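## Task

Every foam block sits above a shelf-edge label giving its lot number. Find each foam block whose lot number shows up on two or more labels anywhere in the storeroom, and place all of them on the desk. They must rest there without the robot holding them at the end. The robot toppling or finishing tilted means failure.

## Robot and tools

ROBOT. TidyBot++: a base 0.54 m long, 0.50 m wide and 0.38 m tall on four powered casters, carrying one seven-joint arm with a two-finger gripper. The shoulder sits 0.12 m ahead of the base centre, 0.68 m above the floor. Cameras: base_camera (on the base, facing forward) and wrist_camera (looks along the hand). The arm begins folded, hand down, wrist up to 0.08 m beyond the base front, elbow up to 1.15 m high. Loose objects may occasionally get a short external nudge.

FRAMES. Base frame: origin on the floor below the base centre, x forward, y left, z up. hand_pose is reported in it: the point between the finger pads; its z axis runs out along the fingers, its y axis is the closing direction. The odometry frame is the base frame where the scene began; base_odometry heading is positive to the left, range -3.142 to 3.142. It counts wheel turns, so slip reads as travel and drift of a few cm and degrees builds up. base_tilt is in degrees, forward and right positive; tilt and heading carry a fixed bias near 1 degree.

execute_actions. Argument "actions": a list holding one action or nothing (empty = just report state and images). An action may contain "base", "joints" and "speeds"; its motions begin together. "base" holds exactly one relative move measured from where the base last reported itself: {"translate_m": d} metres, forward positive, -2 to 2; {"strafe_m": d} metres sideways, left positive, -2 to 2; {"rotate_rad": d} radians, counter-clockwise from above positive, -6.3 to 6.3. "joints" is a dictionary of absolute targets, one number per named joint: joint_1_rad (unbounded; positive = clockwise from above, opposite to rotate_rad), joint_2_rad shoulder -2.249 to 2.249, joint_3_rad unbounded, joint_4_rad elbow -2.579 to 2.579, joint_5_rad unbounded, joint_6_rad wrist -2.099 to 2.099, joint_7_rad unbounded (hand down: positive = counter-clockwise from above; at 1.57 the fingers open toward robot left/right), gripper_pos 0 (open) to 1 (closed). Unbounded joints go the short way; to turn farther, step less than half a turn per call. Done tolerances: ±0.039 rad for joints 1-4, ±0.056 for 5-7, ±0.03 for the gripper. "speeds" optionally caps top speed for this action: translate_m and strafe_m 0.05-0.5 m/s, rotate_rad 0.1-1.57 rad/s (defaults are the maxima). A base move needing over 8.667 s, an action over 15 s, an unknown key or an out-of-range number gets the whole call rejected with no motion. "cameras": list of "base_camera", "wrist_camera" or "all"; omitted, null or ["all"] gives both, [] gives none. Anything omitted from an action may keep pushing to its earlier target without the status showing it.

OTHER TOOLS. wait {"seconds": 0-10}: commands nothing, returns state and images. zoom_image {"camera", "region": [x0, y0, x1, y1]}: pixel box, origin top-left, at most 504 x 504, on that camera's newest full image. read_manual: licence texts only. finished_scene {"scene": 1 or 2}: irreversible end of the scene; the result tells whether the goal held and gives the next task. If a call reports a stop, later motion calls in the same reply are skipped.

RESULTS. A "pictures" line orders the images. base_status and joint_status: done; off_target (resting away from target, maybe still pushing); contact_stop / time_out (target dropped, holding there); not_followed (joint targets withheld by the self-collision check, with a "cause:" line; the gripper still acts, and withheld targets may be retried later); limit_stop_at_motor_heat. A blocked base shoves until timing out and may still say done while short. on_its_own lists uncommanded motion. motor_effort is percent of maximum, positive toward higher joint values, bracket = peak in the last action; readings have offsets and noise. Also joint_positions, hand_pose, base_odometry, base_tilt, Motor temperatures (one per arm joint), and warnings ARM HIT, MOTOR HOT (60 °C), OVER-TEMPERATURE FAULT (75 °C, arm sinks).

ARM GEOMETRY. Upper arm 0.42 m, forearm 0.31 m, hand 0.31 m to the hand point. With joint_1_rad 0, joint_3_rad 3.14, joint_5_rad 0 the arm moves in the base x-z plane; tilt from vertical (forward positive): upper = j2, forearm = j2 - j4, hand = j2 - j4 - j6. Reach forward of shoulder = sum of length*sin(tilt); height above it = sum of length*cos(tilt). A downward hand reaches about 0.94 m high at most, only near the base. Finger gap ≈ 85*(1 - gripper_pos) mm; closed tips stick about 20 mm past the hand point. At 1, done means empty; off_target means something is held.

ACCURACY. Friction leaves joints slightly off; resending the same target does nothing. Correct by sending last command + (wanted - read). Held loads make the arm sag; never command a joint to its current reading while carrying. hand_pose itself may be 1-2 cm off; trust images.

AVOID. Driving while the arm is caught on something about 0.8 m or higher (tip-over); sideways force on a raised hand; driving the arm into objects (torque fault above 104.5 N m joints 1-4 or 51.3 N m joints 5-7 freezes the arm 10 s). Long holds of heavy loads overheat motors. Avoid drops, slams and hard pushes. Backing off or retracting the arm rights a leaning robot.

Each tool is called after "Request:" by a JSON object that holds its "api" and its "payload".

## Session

Request:
{"api": "execute_actions", "payload": {"actions": [{"joints":{"joint_6_rad":0.6}}]}}

Request:
{"api": "execute_actions", "payload": {"actions": [{"joints":{"joint_1_rad":2.1}}], "cameras": ["wrist_camera"]}}

Request:
{"api": "execute_actions", "payload": {"actions": [{"joints":{"joint_1_rad":4.2}}], "cameras": ["wrist_camera"]}}

Scene clock: 1.73 s.
Motor temperatures (°C, as the motors report them): [35 35 29 34 40 36 40]
base_odometry: x=+0.000 y=+0.000 heading=+0.000 (m, m, rad; odometry frame)
base_tilt: forward=-0.3 right=+0.6 (deg)
base_status: not commanded
joint_positions: joint_1_rad=-0.048 joint_2_rad=-0.378 joint_3_rad=+3.119 joint_4_rad=-2.523 joint_5_rad=+0.003 joint_6_rad=+0.596 joint_7_rad=+1.594 gripper_pos=+0.000
joint_status: all done
motor_effort: joint_1_rad=+0(0) joint_2_rad=-6(6) joint_3_rad=+1(1) joint_4_rad=+18(18) joint_5_rad=+1(1) joint_6_rad=+9(10) joint_7_rad=+0(0) (%)
hand_pose: x=+0.5375 y=+0.0327 z=+0.9088 quat_wxyz=(-0.013, +0.698, +0.037, +0.715) (m; base frame)
pictures: base_camera, wrist_camera
Images, in order (width x height): base_camera 644x364, wrist_camera 644x476.

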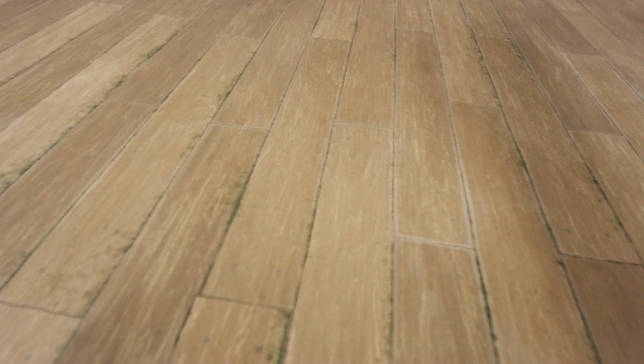

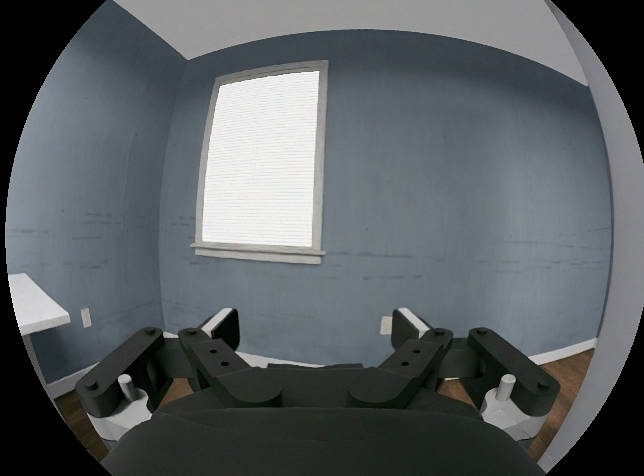

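Scene clock: 4.97 s.
Motor temperatures (°C, as the motors report them): [35 35 29 34 40 36 40]
base_odometry: x=+0.000 y=+0.000 heading=+0.000 (m, m, rad; odometry frame)
base_tilt: forward=-0.4 right=+0.6 (deg)
base_status: not commanded
joint_positions: joint_1_rad=+2.084 joint_2_rad=-0.378 joint_3_rad=+3.119 joint_4_rad=-2.523 joint_5_rad=+0.003 joint_6_rad=+0.596 joint_7_rad=+1.594 gripper_pos=+0.000
joint_status: all done
motor_effort: joint_1_rad=+0(0) joint_2_rad=-5(5) joint_3_rad=+1(1) joint_4_rad=+18(18) joint_5_rad=+1(0) joint_6_rad=+9(9) joint_7_rad=+0(0) (%)
hand_pose: x=-0.0761 y=-0.3716 z=+0.9088 quat_wxyz=(+0.619, +0.370, -0.594, +0.357) (m; base frame)
pictures: wrist_camera
Images, in order (width x height): wrist_camera 644x476.

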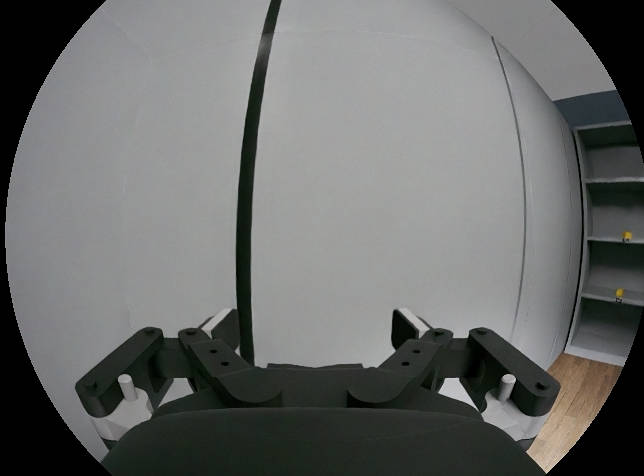

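Scene clock: 8.17 s.
Motor temperatures (°C, as the motors report them): [35 35 29 34 40 36 40]
base_odometry: x=+0.000 y=+0.000 heading=+0.000 (m, m, rad; odometry frame)
base_tilt: forward=-0.4 right=+0.6 (deg)
base_status: not commanded
joint_positions: joint_1_rad=+4.184 joint_2_rad=-0.378 joint_3_rad=+3.119 joint_4_rad=-2.523 joint_5_rad=+0.003 joint_6_rad=+0.596 joint_7_rad=+1.594 gripper_pos=+0.000
joint_status: all done
motor_effort: joint_1_rad=+0(1) joint_2_rad=-5(5) joint_3_rad=+1(1) joint_4_rad=+18(19) joint_5_rad=+1(0) joint_6_rad=+9(9) joint_7_rad=+0(0) (%)
hand_pose: x=-0.1033 y=+0.3561 z=+0.9088 quat_wxyz=(+0.618, -0.331, -0.616, -0.359) (m; base frame)
pictures: wrist_camera
Images, in order (width x height): wrist_camera 644x476.

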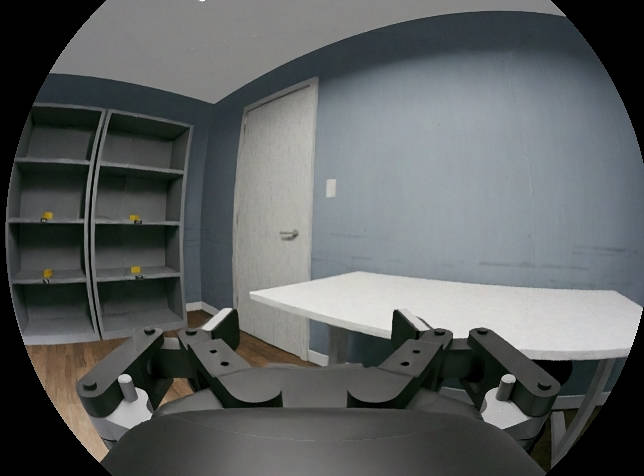

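Request:
{"api": "execute_actions", "payload": {"actions": [{"base":{"rotate_rad":3.02},"joints":{"joint_1_rad":6.28}}]}}

Request:
{"api": "execute_actions", "payload": {"actions": [{"base":{"translate_m":1.3}}]}}

Scene clock: 11.50 s.
Motor temperatures (°C, as the motors report them): [35 35 29 34 40 36 40]
base_odometry: x=+0.000 y=+0.000 heading=+3.020 (m, m, rad; odometry frame)
base_tilt: forward=-0.3 right=+0.6 (deg)
base_status: done
joint_positions: joint_1_rad=+6.262 joint_2_rad=-0.378 joint_3_rad=+3.119 joint_4_rad=-2.523 joint_5_rad=+0.003 joint_6_rad=+0.596 joint_7_rad=+1.594 gripper_pos=+0.000
joint_status: all done
motor_effort: joint_1_rad=+0(1) joint_2_rad=-5(6) joint_3_rad=+1(1) joint_4_rad=+19(19) joint_5_rad=+1(1) joint_6_rad=+9(9) joint_7_rad=+0(0) (%)
hand_pose: x=+0.5382 y=+0.0215 z=+0.9088 quat_wxyz=(+0.004, -0.699, -0.027, -0.715) (m; base frame)
pictures: base_camera, wrist_camera
Images, in order (width x height): base_camera 644x364, wrist_camera 644x476.

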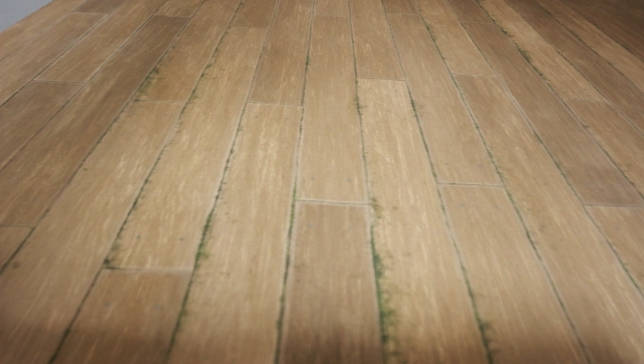

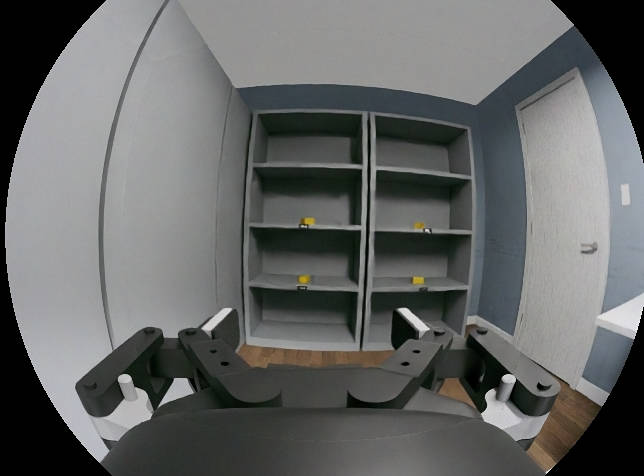

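Scene clock: 15.47 s.
Motor temperatures (°C, as the motors report them): [35 35 29 34 40 36 40]
base_odometry: x=-1.291 y=+0.157 heading=+3.020 (m, m, rad; odometry frame)
base_tilt: forward=-0.3 right=+0.6 (deg)
base_status: done
joint_positions: joint_1_rad=+6.262 joint_2_rad=-0.378 joint_3_rad=+3.119 joint_4_rad=-2.523 joint_5_rad=+0.003 joint_6_rad=+0.596 joint_7_rad=+1.594 gripper_pos=+0.000
joint_status: not commanded
motor_effort: joint_1_rad=+0(1) joint_2_rad=-5(7) joint_3_rad=+1(1) joint_4_rad=+19(19) joint_5_rad=+1(0) joint_6_rad=+9(9) joint_7_rad=+0(1) (%)
hand_pose: x=+0.5382 y=+0.0213 z=+0.9088 quat_wxyz=(+0.003, -0.699, -0.027, -0.715) (m; base frame)
pictures: base_camera, wrist_camera
Images, in order (width x height): base_camera 644x364, wrist_camera 644x476.

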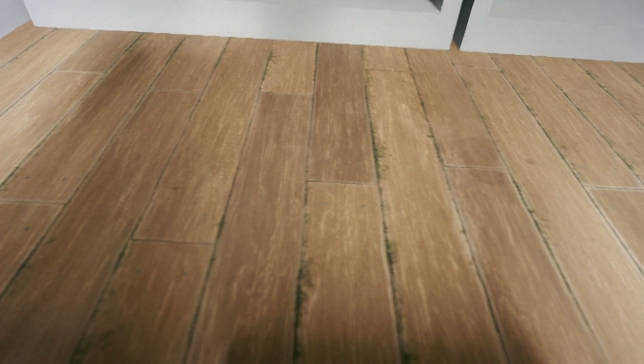

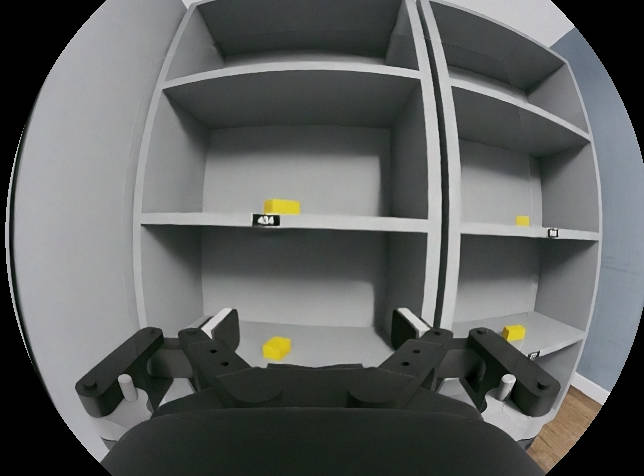

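Request:
{"api": "execute_actions", "payload": {"actions": [{"base":{"rotate_rad":-0.03},"joints":{"joint_6_rad":0.2}}], "cameras": ["wrist_camera"]}}

Request:
{"api": "execute_actions", "payload": {"actions": [{"base":{"strafe_m":-0.65}}], "cameras": ["wrist_camera"]}}

Scene clock: 16.47 s.
Motor temperatures (°C, as the motors report them): [35 35 29 34 40 36 40]
base_odometry: x=-1.291 y=+0.157 heading=+2.991 (m, m, rad; odometry frame)
base_tilt: forward=-0.3 right=+0.6 (deg)
base_status: done
joint_positions: joint_1_rad=+6.265 joint_2_rad=-0.378 joint_3_rad=+3.119 joint_4_rad=-2.523 joint_5_rad=+0.003 joint_6_rad=+0.204 joint_7_rad=+1.594 gripper_pos=+0.000
joint_status: all done
motor_effort: joint_1_rad=+0(0) joint_2_rad=-5(6) joint_3_rad=+1(2) joint_4_rad=+18(20) joint_5_rad=+1(0) joint_6_rad=+9(12) joint_7_rad=+0(0) (%)
hand_pose: x=+0.5173 y=+0.0178 z=+0.7892 quat_wxyz=(+0.000, -0.825, -0.029, -0.565) (m; base frame)
pictures: wrist_camera
Images, in order (width x height): wrist_camera 644x476.

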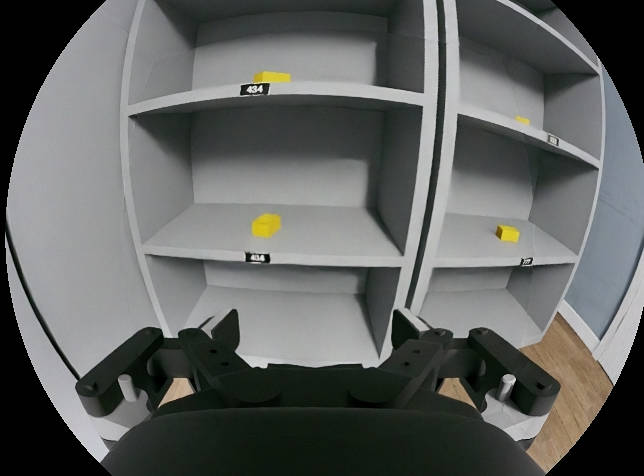

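Scene clock: 19.13 s.
Motor temperatures (°C, as the motors report them): [35 35 29 34 40 36 40]
base_odometry: x=-1.193 y=+0.799 heading=+2.991 (m, m, rad; odometry frame)
base_tilt: forward=-0.3 right=+0.6 (deg)
base_status: done
joint_positions: joint_1_rad=+6.265 joint_2_rad=-0.378 joint_3_rad=+3.119 joint_4_rad=-2.523 joint_5_rad=+0.003 joint_6_rad=+0.204 joint_7_rad=+1.594 gripper_pos=+0.000
joint_status: not commanded
motor_effort: joint_1_rad=+0(0) joint_2_rad=-5(6) joint_3_rad=+0(2) joint_4_rad=+18(18) joint_5_rad=+1(0) joint_6_rad=+9(9) joint_7_rad=+0(0) (%)
hand_pose: x=+0.5173 y=+0.0178 z=+0.7892 quat_wxyz=(+0.000, -0.825, -0.029, -0.565) (m; base frame)
pictures: wrist_camera
Images, in order (width x height): wrist_camera 644x476.

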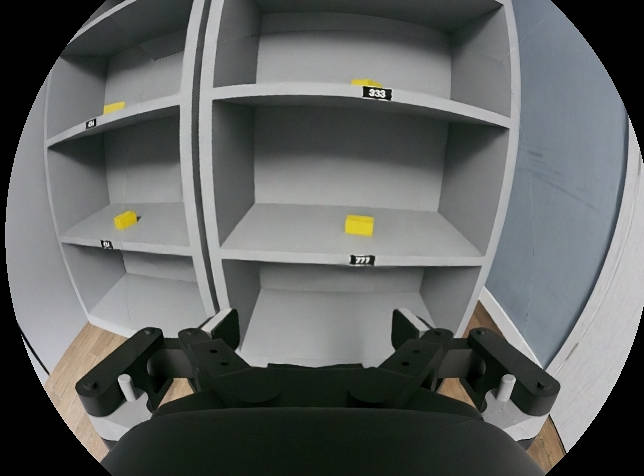

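Request:
{"api": "execute_actions", "payload": {"actions": [{"base":{"strafe_m":0.8},"joints":{"joint_1_rad":6.283,"joint_3_rad":3.14,"joint_7_rad":1.57,"joint_2_rad":0.79,"joint_4_rad":-2.2,"joint_6_rad":1.12}}], "cameras": ["wrist_camera"]}}

Scene clock: 22.47 s.
Motor temperatures (°C, as the motors report them): [35 35 29 34 40 36 40]
base_odometry: x=-1.312 y=+0.008 heading=+2.992 (m, m, rad; odometry frame)
base_tilt: forward=-0.3 right=+0.6 (deg)
base_status: done
joint_positions: joint_1_rad=+6.272 joint_2_rad=+0.781 joint_3_rad=+3.127 joint_4_rad=-2.223 joint_5_rad=+0.003 joint_6_rad=+1.090 joint_7_rad=+1.594 gripper_pos=+0.000
joint_status: all done
motor_effort: joint_1_rad=-1(2) joint_2_rad=-30(31) joint_3_rad=-1(1) joint_4_rad=+7(18) joint_5_rad=+1(0) joint_6_rad=+9(10) joint_7_rad=+0(0) (%)
hand_pose: x=+0.7510 y=+0.0171 z=+0.5648 quat_wxyz=(+0.005, -0.817, -0.017, -0.576) (m; base frame)
pictures: wrist_camera
Images, in order (width x height): wrist_camera 644x476.

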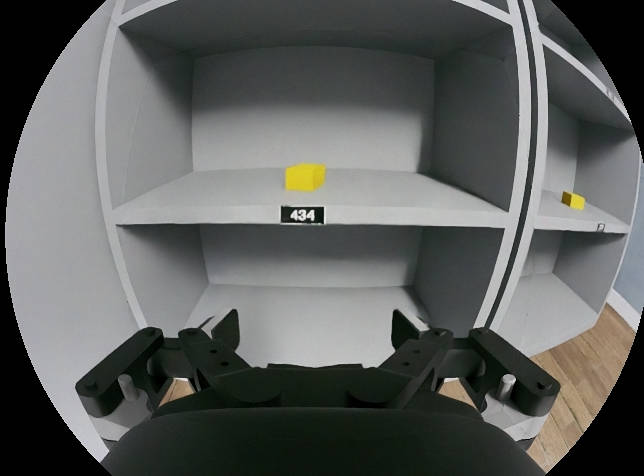

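Request:
{"api": "execute_actions", "payload": {"actions": [{"base":{"translate_m":0.22},"joints":{"joint_6_rad":1.3}}], "cameras": ["wrist_camera"]}}

Scene clock: 24.37 s.
Motor temperatures (°C, as the motors report them): [35 35 29 34 40 36 40]
base_odometry: x=-1.530 y=+0.041 heading=+2.993 (m, m, rad; odometry frame)
base_tilt: forward=-0.3 right=+0.6 (deg)
base_status: done
joint_positions: joint_1_rad=+6.272 joint_2_rad=+0.781 joint_3_rad=+3.127 joint_4_rad=-2.213 joint_5_rad=+0.003 joint_6_rad=+1.290 joint_7_rad=+1.594 gripper_pos=+0.000
joint_status: all done
motor_effort: joint_1_rad=-1(2) joint_2_rad=-31(32) joint_3_rad=-1(1) joint_4_rad=+7(9) joint_5_rad=+1(1) joint_6_rad=+9(10) joint_7_rad=+0(0) (%)
hand_pose: x=+0.7697 y=+0.0168 z=+0.6284 quat_wxyz=(+0.004, -0.752, -0.015, -0.659) (m; base frame)
pictures: wrist_camera
Images, in order (width x height): wrist_camera 644x476.

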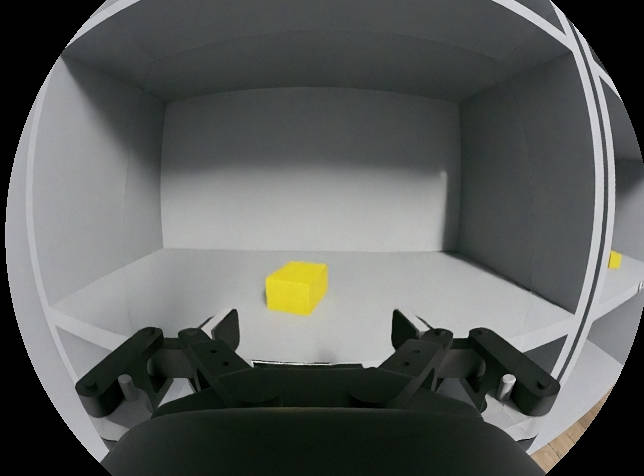

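Request:
{"api": "execute_actions", "payload": {"actions": [{"base":{"strafe_m":0.02},"speeds":{"strafe_m":0.1}}], "cameras": []}}

Request:
{"api": "execute_actions", "payload": {"actions": [{"base":{"translate_m":0.1},"joints":{"joint_6_rad":1.2}}], "cameras": ["wrist_camera"]}}

Scene clock: 25.33 s.
Motor temperatures (°C, as the motors report them): [35 35 29 34 40 36 40]
base_odometry: x=-1.533 y=+0.021 heading=+2.993 (m, m, rad; odometry frame)
base_tilt: forward=-0.3 right=+0.6 (deg)
base_status: done
joint_positions: joint_1_rad=+6.275 joint_2_rad=+0.781 joint_3_rad=+3.129 joint_4_rad=-2.213 joint_5_rad=+0.003 joint_6_rad=+1.290 joint_7_rad=+1.594 gripper_pos=+0.000
joint_status: not commanded
motor_effort: joint_1_rad=-1(2) joint_2_rad=-30(32) joint_3_rad=-1(2) joint_4_rad=+7(7) joint_5_rad=+1(1) joint_6_rad=+9(9) joint_7_rad=-1(0) (%)
hand_pose: x=+0.7698 y=+0.0135 z=+0.6284 quat_wxyz=(+0.002, -0.752, -0.013, -0.659) (m; base frame)
pictures: none
No camera images: the call's "cameras" was empty. Leave "cameras" out to get every camera's image.

Scene clock: 26.60 s.
Motor temperatures (°C, as the motors report them): [35 35 29 34 40 36 40]
base_odometry: x=-1.632 y=+0.035 heading=+2.993 (m, m, rad; odometry frame)
base_tilt: forward=-0.3 right=+0.6 (deg)
base_status: done
joint_positions: joint_1_rad=+6.275 joint_2_rad=+0.782 joint_3_rad=+3.129 joint_4_rad=-2.209 joint_5_rad=+0.003 joint_6_rad=+1.220 joint_7_rad=+1.594 gripper_pos=+0.000
joint_status: all done
motor_effort: joint_1_rad=+0(1) joint_2_rad=-31(32) joint_3_rad=-1(1) joint_4_rad=+7(8) joint_5_rad=+1(1) joint_6_rad=+9(11) joint_7_rad=+0(0) (%)
hand_pose: x=+0.7673 y=+0.0136 z=+0.6072 quat_wxyz=(+0.002, -0.774, -0.014, -0.632) (m; base frame)
pictures: wrist_camera
Images, in order (width x height): wrist_camera 644x476.

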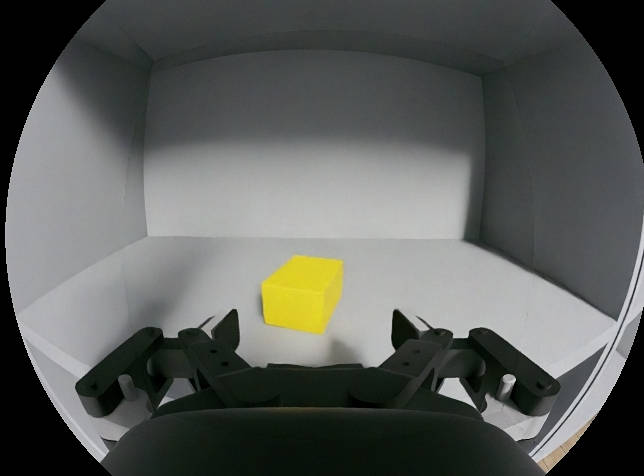

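Request:
{"api": "execute_actions", "payload": {"actions": [{"base":{"strafe_m":0.012},"speeds":{"strafe_m":0.05},"joints":{"joint_6_rad":1.14}}], "cameras": []}}

Request:
{"api": "execute_actions", "payload": {"actions": [{"base":{"translate_m":0.11},"speeds":{"translate_m":0.1}}], "cameras": ["wrist_camera"]}}

Scene clock: 27.43 s.
Motor temperatures (°C, as the motors report them): [35 35 29 34 40 36 40]
base_odometry: x=-1.634 y=+0.024 heading=+2.993 (m, m, rad; odometry frame)
base_tilt: forward=-0.3 right=+0.6 (deg)
base_status: done
joint_positions: joint_1_rad=+6.276 joint_2_rad=+0.783 joint_3_rad=+3.130 joint_4_rad=-2.209 joint_5_rad=+0.003 joint_6_rad=+1.162 joint_7_rad=+1.594 gripper_pos=+0.000
joint_status: all done
motor_effort: joint_1_rad=-1(2) joint_2_rad=-30(31) joint_3_rad=-1(2) joint_4_rad=+7(8) joint_5_rad=+1(2) joint_6_rad=+9(9) joint_7_rad=+0(0) (%)
hand_pose: x=+0.7632 y=+0.0128 z=+0.5896 quat_wxyz=(+0.002, -0.792, -0.014, -0.610) (m; base frame)
pictures: none
No camera images: the call's "cameras" was empty. Leave "cameras" out to get every camera's image.

Scene clock: 29.10 s.
Motor temperatures (°C, as the motors report them): [35 35 29 34 40 36 40]
base_odometry: x=-1.743 y=+0.040 heading=+2.993 (m, m, rad; odometry frame)
base_tilt: forward=-0.3 right=+0.6 (deg)
base_status: done
joint_positions: joint_1_rad=+6.276 joint_2_rad=+0.783 joint_3_rad=+3.130 joint_4_rad=-2.209 joint_5_rad=+0.003 joint_6_rad=+1.162 joint_7_rad=+1.594 gripper_pos=+0.000
joint_status: not commanded
motor_effort: joint_1_rad=+0(2) joint_2_rad=-30(32) joint_3_rad=-1(1) joint_4_rad=+8(8) joint_5_rad=+1(1) joint_6_rad=+9(10) joint_7_rad=+0(0) (%)
hand_pose: x=+0.7632 y=+0.0128 z=+0.5896 quat_wxyz=(+0.002, -0.792, -0.014, -0.610) (m; base frame)
pictures: wrist_camera
Images, in order (width x height): wrist_camera 644x476.

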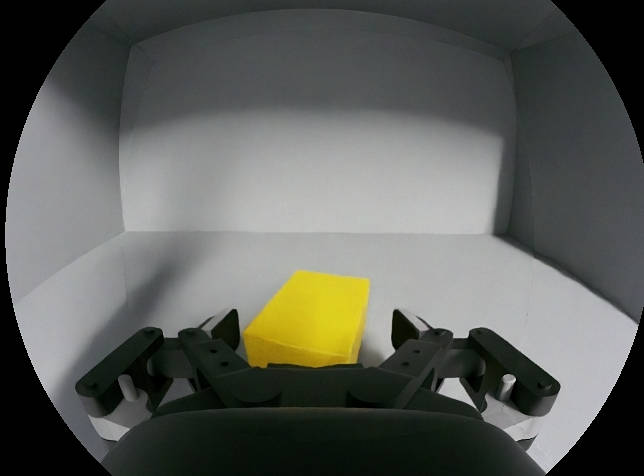

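Go lower and a bit further.

Request:
{"api": "execute_actions", "payload": {"actions": [{"base":{"translate_m":0.03},"speeds":{"translate_m":0.05},"joints":{"joint_6_rad":1.07}}], "cameras": ["wrist_camera"]}}

Request:
{"api": "execute_actions", "payload": {"actions": [{"joints":{"gripper_pos":1}}], "cameras": ["wrist_camera"]}}

Scene clock: 30.30 s.
Motor temperatures (°C, as the motors report them): [35 35 29 34 40 36 40]
base_odometry: x=-1.772 y=+0.044 heading=+2.994 (m, m, rad; odometry frame)
base_tilt: forward=-0.3 right=+0.6 (deg)
base_status: done
joint_positions: joint_1_rad=+6.276 joint_2_rad=+0.785 joint_3_rad=+3.130 joint_4_rad=-2.209 joint_5_rad=+0.003 joint_6_rad=+1.091 joint_7_rad=+1.594 gripper_pos=+0.000
joint_status: all done
motor_effort: joint_1_rad=-1(1) joint_2_rad=-30(32) joint_3_rad=-1(1) joint_4_rad=+7(7) joint_5_rad=+1(1) joint_6_rad=+9(8) joint_7_rad=+0(0) (%)
hand_pose: x=+0.7565 y=+0.0129 z=+0.5670 quat_wxyz=(+0.002, -0.814, -0.015, -0.580) (m; base frame)
pictures: wrist_camera
Images, in order (width x height): wrist_camera 644x476.

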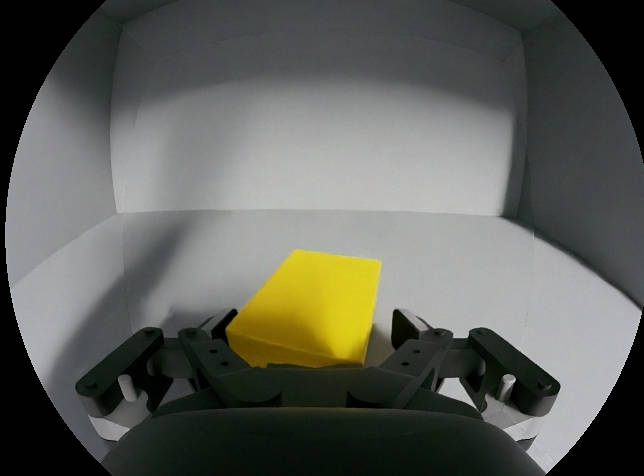

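Scene clock: 31.40 s.
Motor temperatures (°C, as the motors report them): [35 35 29 34 40 36 40]
base_odometry: x=-1.772 y=+0.044 heading=+2.994 (m, m, rad; odometry frame)
base_tilt: forward=-0.3 right=+0.6 (deg)
base_status: not commanded
joint_positions: joint_1_rad=+6.276 joint_2_rad=+0.784 joint_3_rad=+3.130 joint_4_rad=-2.209 joint_5_rad=+0.003 joint_6_rad=+1.091 joint_7_rad=+1.594 gripper_pos=+0.324
joint_status: gripper_pos off_target (ended at +0.324, target +1.000)
motor_effort: joint_1_rad=+0(0) joint_2_rad=-27(30) joint_3_rad=-1(0) joint_4_rad=+5(8) joint_5_rad=+1(1) joint_6_rad=+6(9) joint_7_rad=-1(1) (%)
hand_pose: x=+0.7567 y=+0.0129 z=+0.5679 quat_wxyz=(+0.002, -0.814, -0.015, -0.581) (m; base frame)
pictures: wrist_camera
Images, in order (width x height): wrist_camera 644x476.

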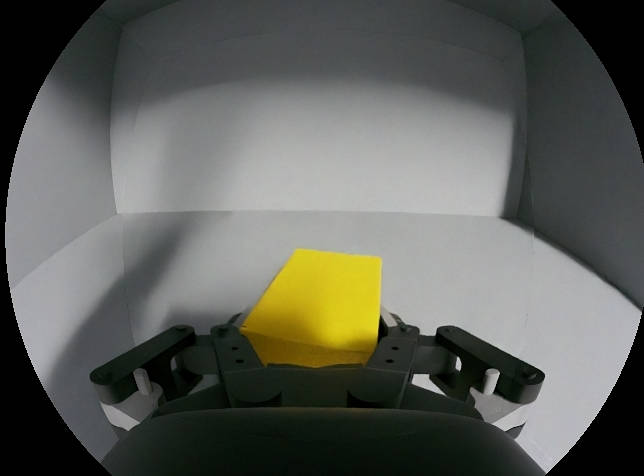

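Request:
{"api": "execute_actions", "payload": {"actions": [{"base":{"translate_m":-0.45},"joints":{"joint_6_rad":1.17}}], "cameras": []}}

Request:
{"api": "execute_actions", "payload": {"actions": [{"base":{"translate_m":-1.2},"joints":{"joint_1_rad":7.85,"joint_2_rad":0.3,"joint_4_rad":-1.82,"joint_6_rad":0.43}}], "cameras": ["wrist_camera"]}}

Scene clock: 34.10 s.
Motor temperatures (°C, as the motors report them): [35 35 29 34 40 36 40]
base_odometry: x=-1.327 y=-0.022 heading=+2.994 (m, m, rad; odometry frame)
base_tilt: forward=-0.3 right=+0.6 (deg)
base_status: done
joint_positions: joint_1_rad=+6.276 joint_2_rad=+0.787 joint_3_rad=+3.130 joint_4_rad=-2.208 joint_5_rad=+0.003 joint_6_rad=+1.147 joint_7_rad=+1.594 gripper_pos=+0.324
joint_status: all done
motor_effort: joint_1_rad=+0(3) joint_2_rad=-31(34) joint_3_rad=+0(2) joint_4_rad=+7(10) joint_5_rad=+1(2) joint_6_rad=+9(10) joint_7_rad=+0(0) (%)
hand_pose: x=+0.7623 y=+0.0126 z=+0.5827 quat_wxyz=(+0.001, -0.798, -0.014, -0.603) (m; base frame)
pictures: none
No camera images: the call's "cameras" was empty. Leave "cameras" out to get every camera's image.

Scene clock: 37.87 s.
Motor temperatures (°C, as the motors report them): [35 35 29 34 40 36 40]
base_odometry: x=-0.140 y=-0.199 heading=+2.994 (m, m, rad; odometry frame)
base_tilt: forward=-0.4 right=+0.6 (deg)
base_status: done
joint_positions: joint_1_rad=+7.844 joint_2_rad=+0.316 joint_3_rad=+3.137 joint_4_rad=-1.844 joint_5_rad=+0.003 joint_6_rad=+0.458 joint_7_rad=+1.594 gripper_pos=+0.324
joint_status: all done
motor_effort: joint_1_rad=+0(3) joint_2_rad=-28(32) joint_3_rad=+0(2) joint_4_rad=+19(18) joint_5_rad=+1(0) joint_6_rad=+9(10) joint_7_rad=+0(0) (%)
hand_pose: x=+0.1302 y=-0.7005 z=+0.8660 quat_wxyz=(-0.468, -0.542, +0.521, -0.464) (m; base frame)
pictures: wrist_camera
Images, in order (width x height): wrist_camera 644x476.

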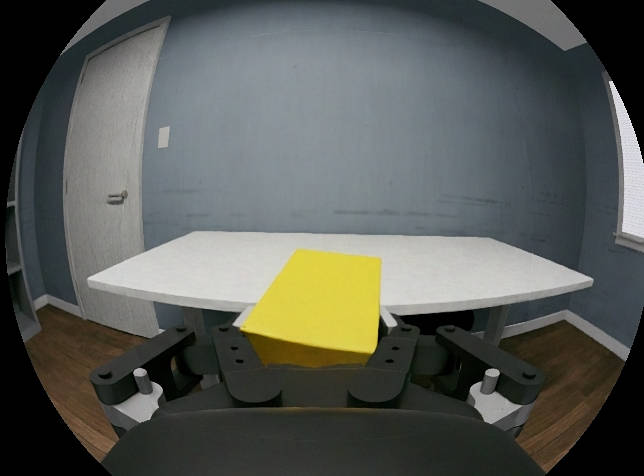

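Request:
{"api": "execute_actions", "payload": {"actions": [{"base":{"strafe_m":-0.5},"joints":{"joint_6_rad":0.33}}], "cameras": ["wrist_camera"]}}

Request:
{"api": "execute_actions", "payload": {"actions": [{"joints":{"joint_2_rad":0.42,"joint_6_rad":0.42}}], "cameras": ["wrist_camera"]}}

Scene clock: 40.40 s.
Motor temperatures (°C, as the motors report them): [35 35 29 34 40 36 40]
base_odometry: x=-0.066 y=+0.296 heading=+2.993 (m, m, rad; odometry frame)
base_tilt: forward=-0.3 right=+0.6 (deg)
base_status: done
joint_positions: joint_1_rad=+7.844 joint_2_rad=+0.309 joint_3_rad=+3.137 joint_4_rad=-1.839 joint_5_rad=+0.003 joint_6_rad=+0.344 joint_7_rad=+1.594 gripper_pos=+0.324
joint_status: all done
motor_effort: joint_1_rad=-1(0) joint_2_rad=-28(33) joint_3_rad=+0(0) joint_4_rad=+18(20) joint_5_rad=+1(1) joint_6_rad=+9(11) joint_7_rad=+0(0) (%)
hand_pose: x=+0.1301 y=-0.6942 z=+0.8395 quat_wxyz=(-0.441, -0.566, +0.543, -0.437) (m; base frame)
pictures: wrist_camera
Images, in order (width x height): wrist_camera 644x476.

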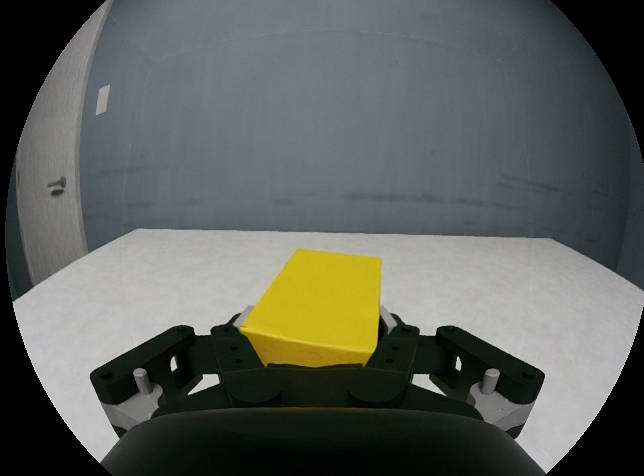

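Scene clock: 41.43 s.
Motor temperatures (°C, as the motors report them): [35 35 29 34 40 36 40]
base_odometry: x=-0.066 y=+0.296 heading=+2.993 (m, m, rad; odometry frame)
base_tilt: forward=-0.4 right=+0.6 (deg)
base_status: not commanded
joint_positions: joint_1_rad=+7.844 joint_2_rad=+0.422 joint_3_rad=+3.137 joint_4_rad=-1.838 joint_5_rad=+0.003 joint_6_rad=+0.388 joint_7_rad=+1.594 gripper_pos=+0.324
joint_status: all done
motor_effort: joint_1_rad=+0(0) joint_2_rad=-30(32) joint_3_rad=+0(0) joint_4_rad=+17(18) joint_5_rad=+1(1) joint_6_rad=+9(10) joint_7_rad=+0(0) (%)
hand_pose: x=+0.1303 y=-0.7120 z=+0.7731 quat_wxyz=(-0.421, -0.581, +0.558, -0.417) (m; base frame)
pictures: wrist_camera
Images, in order (width x height): wrist_camera 644x476.

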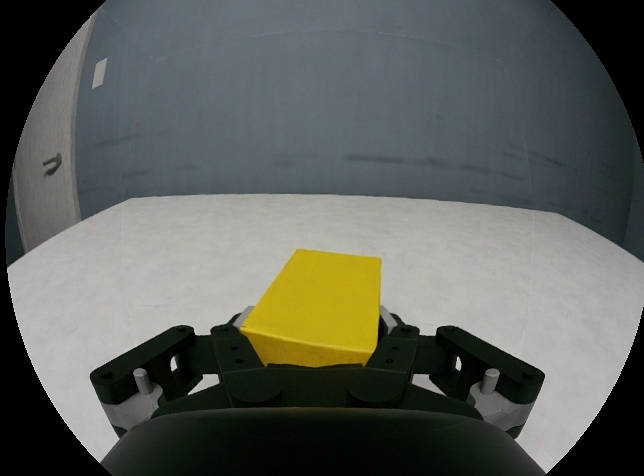

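Request:
{"api": "execute_actions", "payload": {"actions": [{"joints":{"joint_2_rad":0.445}}], "cameras": []}}

Request:
{"api": "execute_actions", "payload": {"actions": [{"joints":{"gripper_pos":0}}], "cameras": []}}

Request:
{"api": "execute_actions", "payload": {"actions": [{"base":{"strafe_m":0.45}}], "cameras": []}}

Request:
{"api": "execute_actions", "payload": {"actions": [{"base":{"translate_m":1.45},"joints":{"joint_1_rad":6.283,"joint_2_rad":-0.14,"joint_4_rad":-1.66,"joint_6_rad":-0.25}}], "cameras": ["wrist_camera"]}}

Scene clock: 42.30 s.
Motor temperatures (°C, as the motors report them): [35 35 29 34 40 36 40]
base_odometry: x=-0.066 y=+0.296 heading=+2.993 (m, m, rad; odometry frame)
base_tilt: forward=-0.3 right=+0.6 (deg)
base_status: not commanded
joint_positions: joint_1_rad=+7.844 joint_2_rad=+0.436 joint_3_rad=+3.137 joint_4_rad=-1.838 joint_5_rad=+0.003 joint_6_rad=+0.390 joint_7_rad=+1.594 gripper_pos=+0.324
joint_status: all done
motor_effort: joint_1_rad=+0(1) joint_2_rad=-31(32) joint_3_rad=+0(0) joint_4_rad=+18(18) joint_5_rad=+1(1) joint_6_rad=+9(9) joint_7_rad=+0(0) (%)
hand_pose: x=+0.1303 y=-0.7133 z=+0.7638 quat_wxyz=(-0.417, -0.583, +0.561, -0.414) (m; base frame)
pictures: none
No camera images: the call's "cameras" was empty. Leave "cameras" out to get every camera's image.

Scene clock: 43.40 s.
Motor temperatures (°C, as the motors report them): [35 35 29 34 40 36 40]
base_odometry: x=-0.066 y=+0.296 heading=+2.993 (m, m, rad; odometry frame)
base_tilt: forward=-0.3 right=+0.6 (deg)
base_status: not commanded
joint_positions: joint_1_rad=+7.844 joint_2_rad=+0.436 joint_3_rad=+3.137 joint_4_rad=-1.838 joint_5_rad=+0.003 joint_6_rad=+0.390 joint_7_rad=+1.594 gripper_pos=+0.000
joint_status: all done
motor_effort: joint_1_rad=+0(1) joint_2_rad=-31(31) joint_3_rad=+0(0) joint_4_rad=+17(18) joint_5_rad=+1(1) joint_6_rad=+9(9) joint_7_rad=+0(0) (%)
hand_pose: x=+0.1303 y=-0.7133 z=+0.7639 quat_wxyz=(-0.418, -0.583, +0.561, -0.414) (m; base frame)
pictures: none
No camera images: the call's "cameras" was empty. Leave "cameras" out to get every camera's image.

Scene clock: 45.73 s.
Motor temperatures (°C, as the motors report them): [35 35 29 34 40 36 40]
base_odometry: x=-0.132 y=-0.149 heading=+2.994 (m, m, rad; odometry frame)
base_tilt: forward=-0.4 right=+0.6 (deg)
base_status: done
joint_positions: joint_1_rad=+7.845 joint_2_rad=+0.440 joint_3_rad=+3.138 joint_4_rad=-1.835 joint_5_rad=+0.003 joint_6_rad=+0.393 joint_7_rad=+1.594 gripper_pos=+0.000
joint_status: not commanded
motor_effort: joint_1_rad=-1(3) joint_2_rad=-31(32) joint_3_rad=+0(2) joint_4_rad=+17(19) joint_5_rad=+1(0) joint_6_rad=+9(9) joint_7_rad=+0(0) (%)
hand_pose: x=+0.1296 y=-0.7149 z=+0.7635 quat_wxyz=(-0.418, -0.582, +0.560, -0.414) (m; base frame)
pictures: none
No camera images: the call's "cameras" was empty. Leave "cameras" out to get every camera's image.

Scene clock: 50.00 s.
Motor temperatures (°C, as the motors report them): [35 35 29 35 40 36 40]
base_odometry: x=-1.567 y=+0.064 heading=+2.994 (m, m, rad; odometry frame)
base_tilt: forward=-0.3 right=+0.6 (deg)
base_status: done
joint_positions: joint_1_rad=+6.297 joint_2_rad=-0.129 joint_3_rad=+3.138 joint_4_rad=-1.681 joint_5_rad=+0.003 joint_6_rad=-0.222 joint_7_rad=+1.594 gripper_pos=+0.000
joint_status: all done
motor_effort: joint_1_rad=+0(5) joint_2_rad=-15(32) joint_3_rad=+0(3) joint_4_rad=+21(22) joint_5_rad=+1(1) joint_6_rad=+10(8) joint_7_rad=-1(0) (%)
hand_pose: x=+0.6840 y=-0.0044 z=+1.0421 quat_wxyz=(-0.012, -0.775, -0.006, -0.632) (m; base frame)
pictures: wrist_camera
Images, in order (width x height): wrist_camera 644x476.

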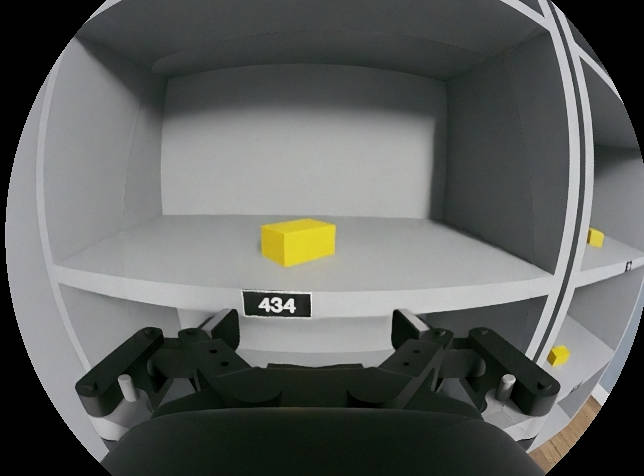

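Request:
{"api": "execute_actions", "payload": {"actions": [{"base":{"strafe_m":-0.01},"speeds":{"strafe_m":0.05},"joints":{"gripper_pos":1,"joint_6_rad":-0.3}}], "cameras": []}}

Request:
{"api": "execute_actions", "payload": {"actions": [{"base":{"translate_m":0.2},"speeds":{"translate_m":0.15}}], "cameras": ["wrist_camera"]}}

Request:
{"api": "execute_actions", "payload": {"actions": [{"base":{"translate_m":0.08},"speeds":{"translate_m":0.05}}], "cameras": ["wrist_camera"]}}

Scene clock: 51.30 s.
Motor temperatures (°C, as the motors report them): [35 35 29 35 40 36 40]
base_odometry: x=-1.565 y=+0.073 heading=+2.994 (m, m, rad; odometry frame)
base_tilt: forward=-0.3 right=+0.6 (deg)
base_status: done
joint_positions: joint_1_rad=+6.296 joint_2_rad=-0.129 joint_3_rad=+3.139 joint_4_rad=-1.679 joint_5_rad=+0.003 joint_6_rad=-0.277 joint_7_rad=+1.594 gripper_pos=+0.999
joint_status: all done
motor_effort: joint_1_rad=+0(2) joint_2_rad=-16(18) joint_3_rad=+0(2) joint_4_rad=+21(21) joint_5_rad=+1(1) joint_6_rad=+9(8) joint_7_rad=+0(0) (%)
hand_pose: x=+0.6802 y=-0.0043 z=+1.0266 quat_wxyz=(-0.012, -0.792, -0.006, -0.611) (m; base frame)
pictures: none
No camera images: the call's "cameras" was empty. Leave "cameras" out to get every camera's image.

Scene clock: 53.30 s.
Motor temperatures (°C, as the motors report them): [35 35 29 35 40 36 40]
base_odometry: x=-1.763 y=+0.103 heading=+2.994 (m, m, rad; odometry frame)
base_tilt: forward=-0.3 right=+0.6 (deg)
base_status: done
joint_positions: joint_1_rad=+6.296 joint_2_rad=-0.135 joint_3_rad=+3.139 joint_4_rad=-1.679 joint_5_rad=+0.003 joint_6_rad=-0.277 joint_7_rad=+1.594 gripper_pos=+0.999
joint_status: not commanded
motor_effort: joint_1_rad=+0(1) joint_2_rad=-16(19) joint_3_rad=+0(2) joint_4_rad=+21(22) joint_5_rad=+0(1) joint_6_rad=+9(10) joint_7_rad=+0(0) (%)
hand_pose: x=+0.6780 y=-0.0043 z=+1.0304 quat_wxyz=(-0.012, -0.790, -0.006, -0.613) (m; base frame)
pictures: wrist_camera
Images, in order (width x height): wrist_camera 644x476.

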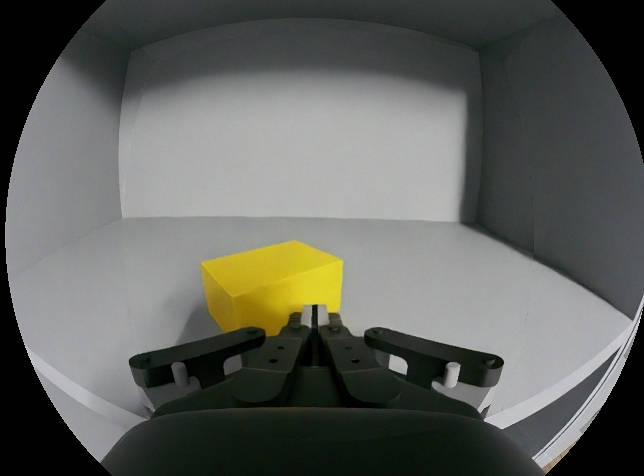

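Scene clock: 55.37 s.
Motor temperatures (°C, as the motors report them): [35 35 29 35 40 36 40]
base_odometry: x=-1.842 y=+0.115 heading=+2.994 (m, m, rad; odometry frame)
base_tilt: forward=-0.3 right=+0.6 (deg)
base_status: done
joint_positions: joint_1_rad=+6.296 joint_2_rad=-0.137 joint_3_rad=+3.139 joint_4_rad=-1.679 joint_5_rad=+0.003 joint_6_rad=-0.277 joint_7_rad=+1.594 gripper_pos=+0.999
joint_status: not commanded
motor_effort: joint_1_rad=+0(1) joint_2_rad=-16(18) joint_3_rad=+1(1) joint_4_rad=+21(21) joint_5_rad=+1(1) joint_6_rad=+9(9) joint_7_rad=+0(0) (%)
hand_pose: x=+0.6775 y=-0.0043 z=+1.0312 quat_wxyz=(-0.012, -0.789, -0.006, -0.614) (m; base frame)
pictures: wrist_camera
Images, in order (width x height): wrist_camera 644x476.

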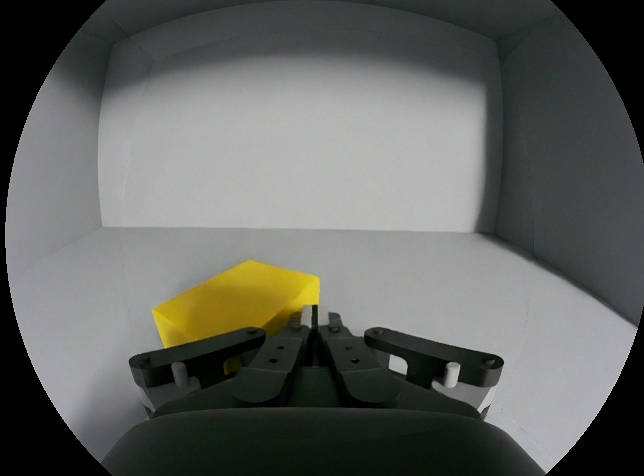

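Request:
{"api": "execute_actions", "payload": {"actions": [{"base":{"translate_m":0.03},"speeds":{"translate_m":0.05}}], "cameras": []}}

Request:
{"api": "execute_actions", "payload": {"actions": [{"base":{"strafe_m":0.03},"speeds":{"strafe_m":0.05}}], "cameras": []}}

Request:
{"api": "execute_actions", "payload": {"actions": [{"base":{"translate_m":-0.16}}], "cameras": []}}

Request:
{"api": "execute_actions", "payload": {"actions": [{"base":{"strafe_m":0.05},"speeds":{"strafe_m":0.1},"joints":{"gripper_pos":0}}], "cameras": ["wrist_camera"]}}

Scene clock: 56.63 s.
Motor temperatures (°C, as the motors report them): [35 35 29 35 40 36 40]
base_odometry: x=-1.872 y=+0.119 heading=+2.993 (m, m, rad; odometry frame)
base_tilt: forward=-0.3 right=+0.6 (deg)
base_status: done
joint_positions: joint_1_rad=+6.296 joint_2_rad=-0.138 joint_3_rad=+3.139 joint_4_rad=-1.679 joint_5_rad=+0.003 joint_6_rad=-0.277 joint_7_rad=+1.594 gripper_pos=+0.999
joint_status: not commanded
motor_effort: joint_1_rad=-1(1) joint_2_rad=-16(18) joint_3_rad=+0(1) joint_4_rad=+22(21) joint_5_rad=+1(1) joint_6_rad=+9(9) joint_7_rad=+0(0) (%)
hand_pose: x=+0.6772 y=-0.0043 z=+1.0317 quat_wxyz=(-0.012, -0.789, -0.006, -0.614) (m; base frame)
pictures: none
No camera images: the call's "cameras" was empty. Leave "cameras" out to get every camera's image.

Scene clock: 57.70 s.
Motor temperatures (°C, as the motors report them): [35 35 29 35 40 36 40]
base_odometry: x=-1.877 y=+0.090 heading=+2.993 (m, m, rad; odometry frame)
base_tilt: forward=-0.3 right=+0.6 (deg)
base_status: done
joint_positions: joint_1_rad=+6.295 joint_2_rad=-0.138 joint_3_rad=+3.139 joint_4_rad=-1.679 joint_5_rad=+0.003 joint_6_rad=-0.277 joint_7_rad=+1.594 gripper_pos=+0.999
joint_status: not commanded
motor_effort: joint_1_rad=+0(2) joint_2_rad=-16(17) joint_3_rad=+0(2) joint_4_rad=+20(21) joint_5_rad=+0(0) joint_6_rad=+9(10) joint_7_rad=+0(0) (%)
hand_pose: x=+0.6772 y=-0.0039 z=+1.0317 quat_wxyz=(-0.011, -0.789, -0.007, -0.614) (m; base frame)
pictures: none
No camera images: the call's "cameras" was empty. Leave "cameras" out to get every camera's image.

Scene clock: 59.20 s.
Motor temperatures (°C, as the motors report them): [35 35 29 35 40 36 40]
base_odometry: x=-1.719 y=+0.066 heading=+2.993 (m, m, rad; odometry frame)
base_tilt: forward=-0.3 right=+0.6 (deg)
base_status: done
joint_positions: joint_1_rad=+6.295 joint_2_rad=-0.145 joint_3_rad=+3.139 joint_4_rad=-1.678 joint_5_rad=+0.003 joint_6_rad=-0.277 joint_7_rad=+1.594 gripper_pos=+0.999
joint_status: not commanded
motor_effort: joint_1_rad=+0(0) joint_2_rad=-14(19) joint_3_rad=+0(1) joint_4_rad=+21(22) joint_5_rad=+1(1) joint_6_rad=+9(10) joint_7_rad=+0(0) (%)
hand_pose: x=+0.6747 y=-0.0039 z=+1.0363 quat_wxyz=(-0.011, -0.786, -0.007, -0.618) (m; base frame)
pictures: none
No camera images: the call's "cameras" was empty. Leave "cameras" out to get every camera's image.

Scene clock: 60.30 s.
Motor temperatures (°C, as the motors report them): [35 35 29 35 40 36 40]
base_odometry: x=-1.726 y=+0.016 heading=+2.993 (m, m, rad; odometry frame)
base_tilt: forward=-0.4 right=+0.6 (deg)
base_status: done
joint_positions: joint_1_rad=+6.294 joint_2_rad=-0.145 joint_3_rad=+3.139 joint_4_rad=-1.678 joint_5_rad=+0.003 joint_6_rad=-0.277 joint_7_rad=+1.594 gripper_pos=+0.000
joint_status: all done
motor_effort: joint_1_rad=-1(3) joint_2_rad=-15(16) joint_3_rad=+0(2) joint_4_rad=+21(22) joint_5_rad=+1(1) joint_6_rad=+9(10) joint_7_rad=+0(0) (%)
hand_pose: x=+0.6747 y=-0.0034 z=+1.0363 quat_wxyz=(-0.011, -0.786, -0.007, -0.618) (m; base frame)
pictures: wrist_camera
Images, in order (width x height): wrist_camera 644x476.

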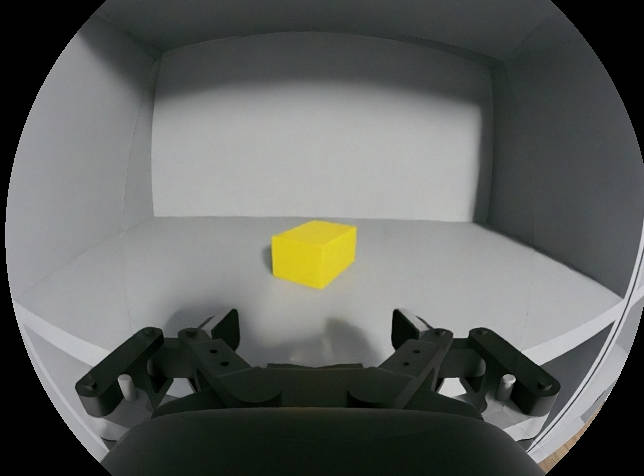

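Request:
{"api": "execute_actions", "payload": {"actions": [{"base":{"strafe_m":-0.1},"joints":{"joint_6_rad":-0.33}}], "cameras": []}}

Request:
{"api": "execute_actions", "payload": {"actions": [{"base":{"translate_m":0.19},"speeds":{"translate_m":0.15}}], "cameras": ["wrist_camera"]}}

Request:
{"api": "execute_actions", "payload": {"actions": [{"base":{"strafe_m":0.05},"speeds":{"strafe_m":0.05}}], "cameras": ["wrist_camera"]}}

Request:
{"api": "execute_actions", "payload": {"actions": [{"base":{"translate_m":-0.19}}], "cameras": []}}

Request:
{"api": "execute_actions", "payload": {"actions": [{"base":{"strafe_m":0.07},"speeds":{"strafe_m":0.1}}], "cameras": ["wrist_camera"]}}

Scene clock: 62.57 s.
Motor temperatures (°C, as the motors report them): [35 35 29 35 40 36 40]
base_odometry: x=-1.711 y=+0.115 heading=+2.993 (m, m, rad; odometry frame)
base_tilt: forward=-0.3 right=+0.6 (deg)
base_status: done
joint_positions: joint_1_rad=+6.293 joint_2_rad=-0.145 joint_3_rad=+3.139 joint_4_rad=-1.676 joint_5_rad=+0.003 joint_6_rad=-0.306 joint_7_rad=+1.594 gripper_pos=+0.000
joint_status: all done
motor_effort: joint_1_rad=+0(1) joint_2_rad=-16(17) joint_3_rad=+0(2) joint_4_rad=+21(21) joint_5_rad=+1(0) joint_6_rad=+9(9) joint_7_rad=+0(0) (%)
hand_pose: x=+0.6726 y=-0.0028 z=+1.0286 quat_wxyz=(-0.011, -0.795, -0.007, -0.607) (m; base frame)
pictures: none
No camera images: the call's "cameras" was empty. Leave "cameras" out to get every camera's image.

Scene clock: 64.50 s.
Motor temperatures (°C, as the motors report them): [35 35 29 35 40 36 40]
base_odometry: x=-1.899 y=+0.144 heading=+2.993 (m, m, rad; odometry frame)
base_tilt: forward=-0.3 right=+0.6 (deg)
base_status: done
joint_positions: joint_1_rad=+6.293 joint_2_rad=-0.142 joint_3_rad=+3.139 joint_4_rad=-1.676 joint_5_rad=+0.003 joint_6_rad=-0.306 joint_7_rad=+1.594 gripper_pos=+0.000
joint_status: not commanded
motor_effort: joint_1_rad=+0(1) joint_2_rad=-15(18) joint_3_rad=+0(1) joint_4_rad=+20(23) joint_5_rad=+1(1) joint_6_rad=+9(9) joint_7_rad=+0(1) (%)
hand_pose: x=+0.6737 y=-0.0028 z=+1.0268 quat_wxyz=(-0.011, -0.796, -0.007, -0.606) (m; base frame)
pictures: wrist_camera
Images, in order (width x height): wrist_camera 644x476.

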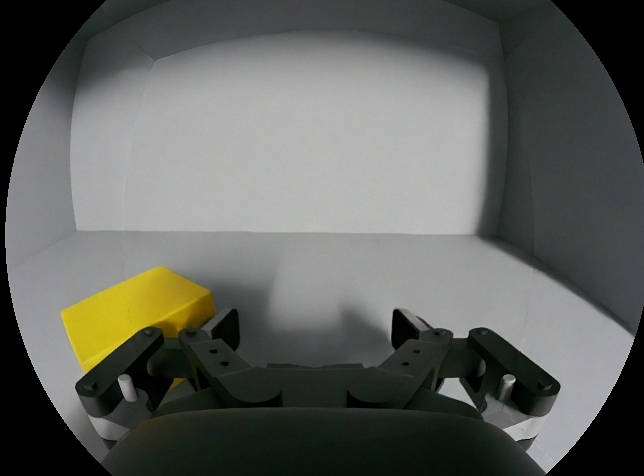

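Scene clock: 65.97 s.
Motor temperatures (°C, as the motors report them): [35 35 29 35 40 36 40]
base_odometry: x=-1.906 y=+0.094 heading=+2.993 (m, m, rad; odometry frame)
base_tilt: forward=-0.3 right=+0.6 (deg)
base_status: done
joint_positions: joint_1_rad=+6.292 joint_2_rad=-0.142 joint_3_rad=+3.139 joint_4_rad=-1.676 joint_5_rad=+0.003 joint_6_rad=-0.306 joint_7_rad=+1.594 gripper_pos=+0.000
joint_status: not commanded
motor_effort: joint_1_rad=+0(1) joint_2_rad=-15(16) joint_3_rad=+1(2) joint_4_rad=+21(21) joint_5_rad=+1(0) joint_6_rad=+9(9) joint_7_rad=+0(0) (%)
hand_pose: x=+0.6737 y=-0.0028 z=+1.0268 quat_wxyz=(-0.011, -0.796, -0.007, -0.606) (m; base frame)
pictures: wrist_camera
Images, in order (width x height): wrist_camera 644x476.

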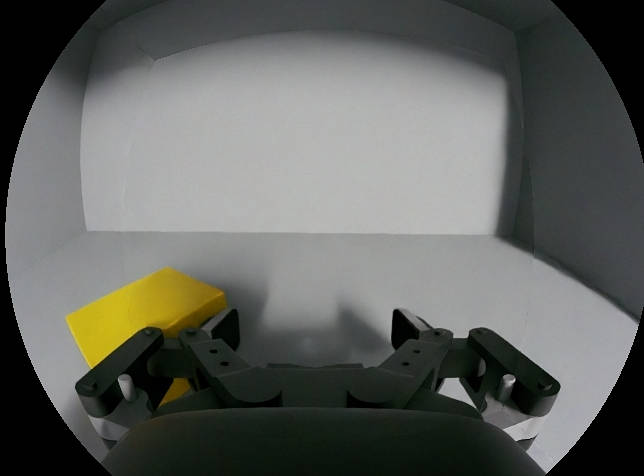

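Scene clock: 67.57 s.
Motor temperatures (°C, as the motors report them): [35 35 29 35 40 36 40]
base_odometry: x=-1.718 y=+0.066 heading=+2.993 (m, m, rad; odometry frame)
base_tilt: forward=-0.4 right=+0.6 (deg)
base_status: done
joint_positions: joint_1_rad=+6.292 joint_2_rad=-0.146 joint_3_rad=+3.139 joint_4_rad=-1.676 joint_5_rad=+0.003 joint_6_rad=-0.306 joint_7_rad=+1.594 gripper_pos=+0.000
joint_status: not commanded
motor_effort: joint_1_rad=+0(0) joint_2_rad=-15(18) joint_3_rad=+0(0) joint_4_rad=+21(22) joint_5_rad=+1(1) joint_6_rad=+9(10) joint_7_rad=+0(0) (%)
hand_pose: x=+0.6723 y=-0.0028 z=+1.0292 quat_wxyz=(-0.011, -0.794, -0.007, -0.607) (m; base frame)
pictures: none
No camera images: the call's "cameras" was empty. Leave "cameras" out to get every camera's image.

Scene clock: 68.83 s.
Motor temperatures (°C, as the motors report them): [35 35 29 35 40 36 40]
base_odometry: x=-1.729 y=-0.004 heading=+2.993 (m, m, rad; odometry frame)
base_tilt: forward=-0.3 right=+0.6 (deg)
base_status: done
joint_positions: joint_1_rad=+6.292 joint_2_rad=-0.146 joint_3_rad=+3.140 joint_4_rad=-1.676 joint_5_rad=+0.003 joint_6_rad=-0.306 joint_7_rad=+1.594 gripper_pos=+0.000
joint_status: not commanded
motor_effort: joint_1_rad=+0(3) joint_2_rad=-15(16) joint_3_rad=+0(2) joint_4_rad=+21(22) joint_5_rad=+1(0) joint_6_rad=+9(9) joint_7_rad=+0(0) (%)
hand_pose: x=+0.6723 y=-0.0027 z=+1.0292 quat_wxyz=(-0.011, -0.794, -0.007, -0.607) (m; base frame)
pictures: wrist_camera
Images, in order (width x height): wrist_camera 644x476.

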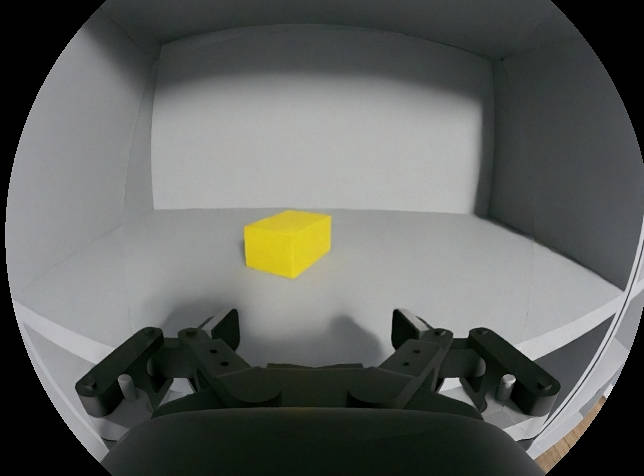

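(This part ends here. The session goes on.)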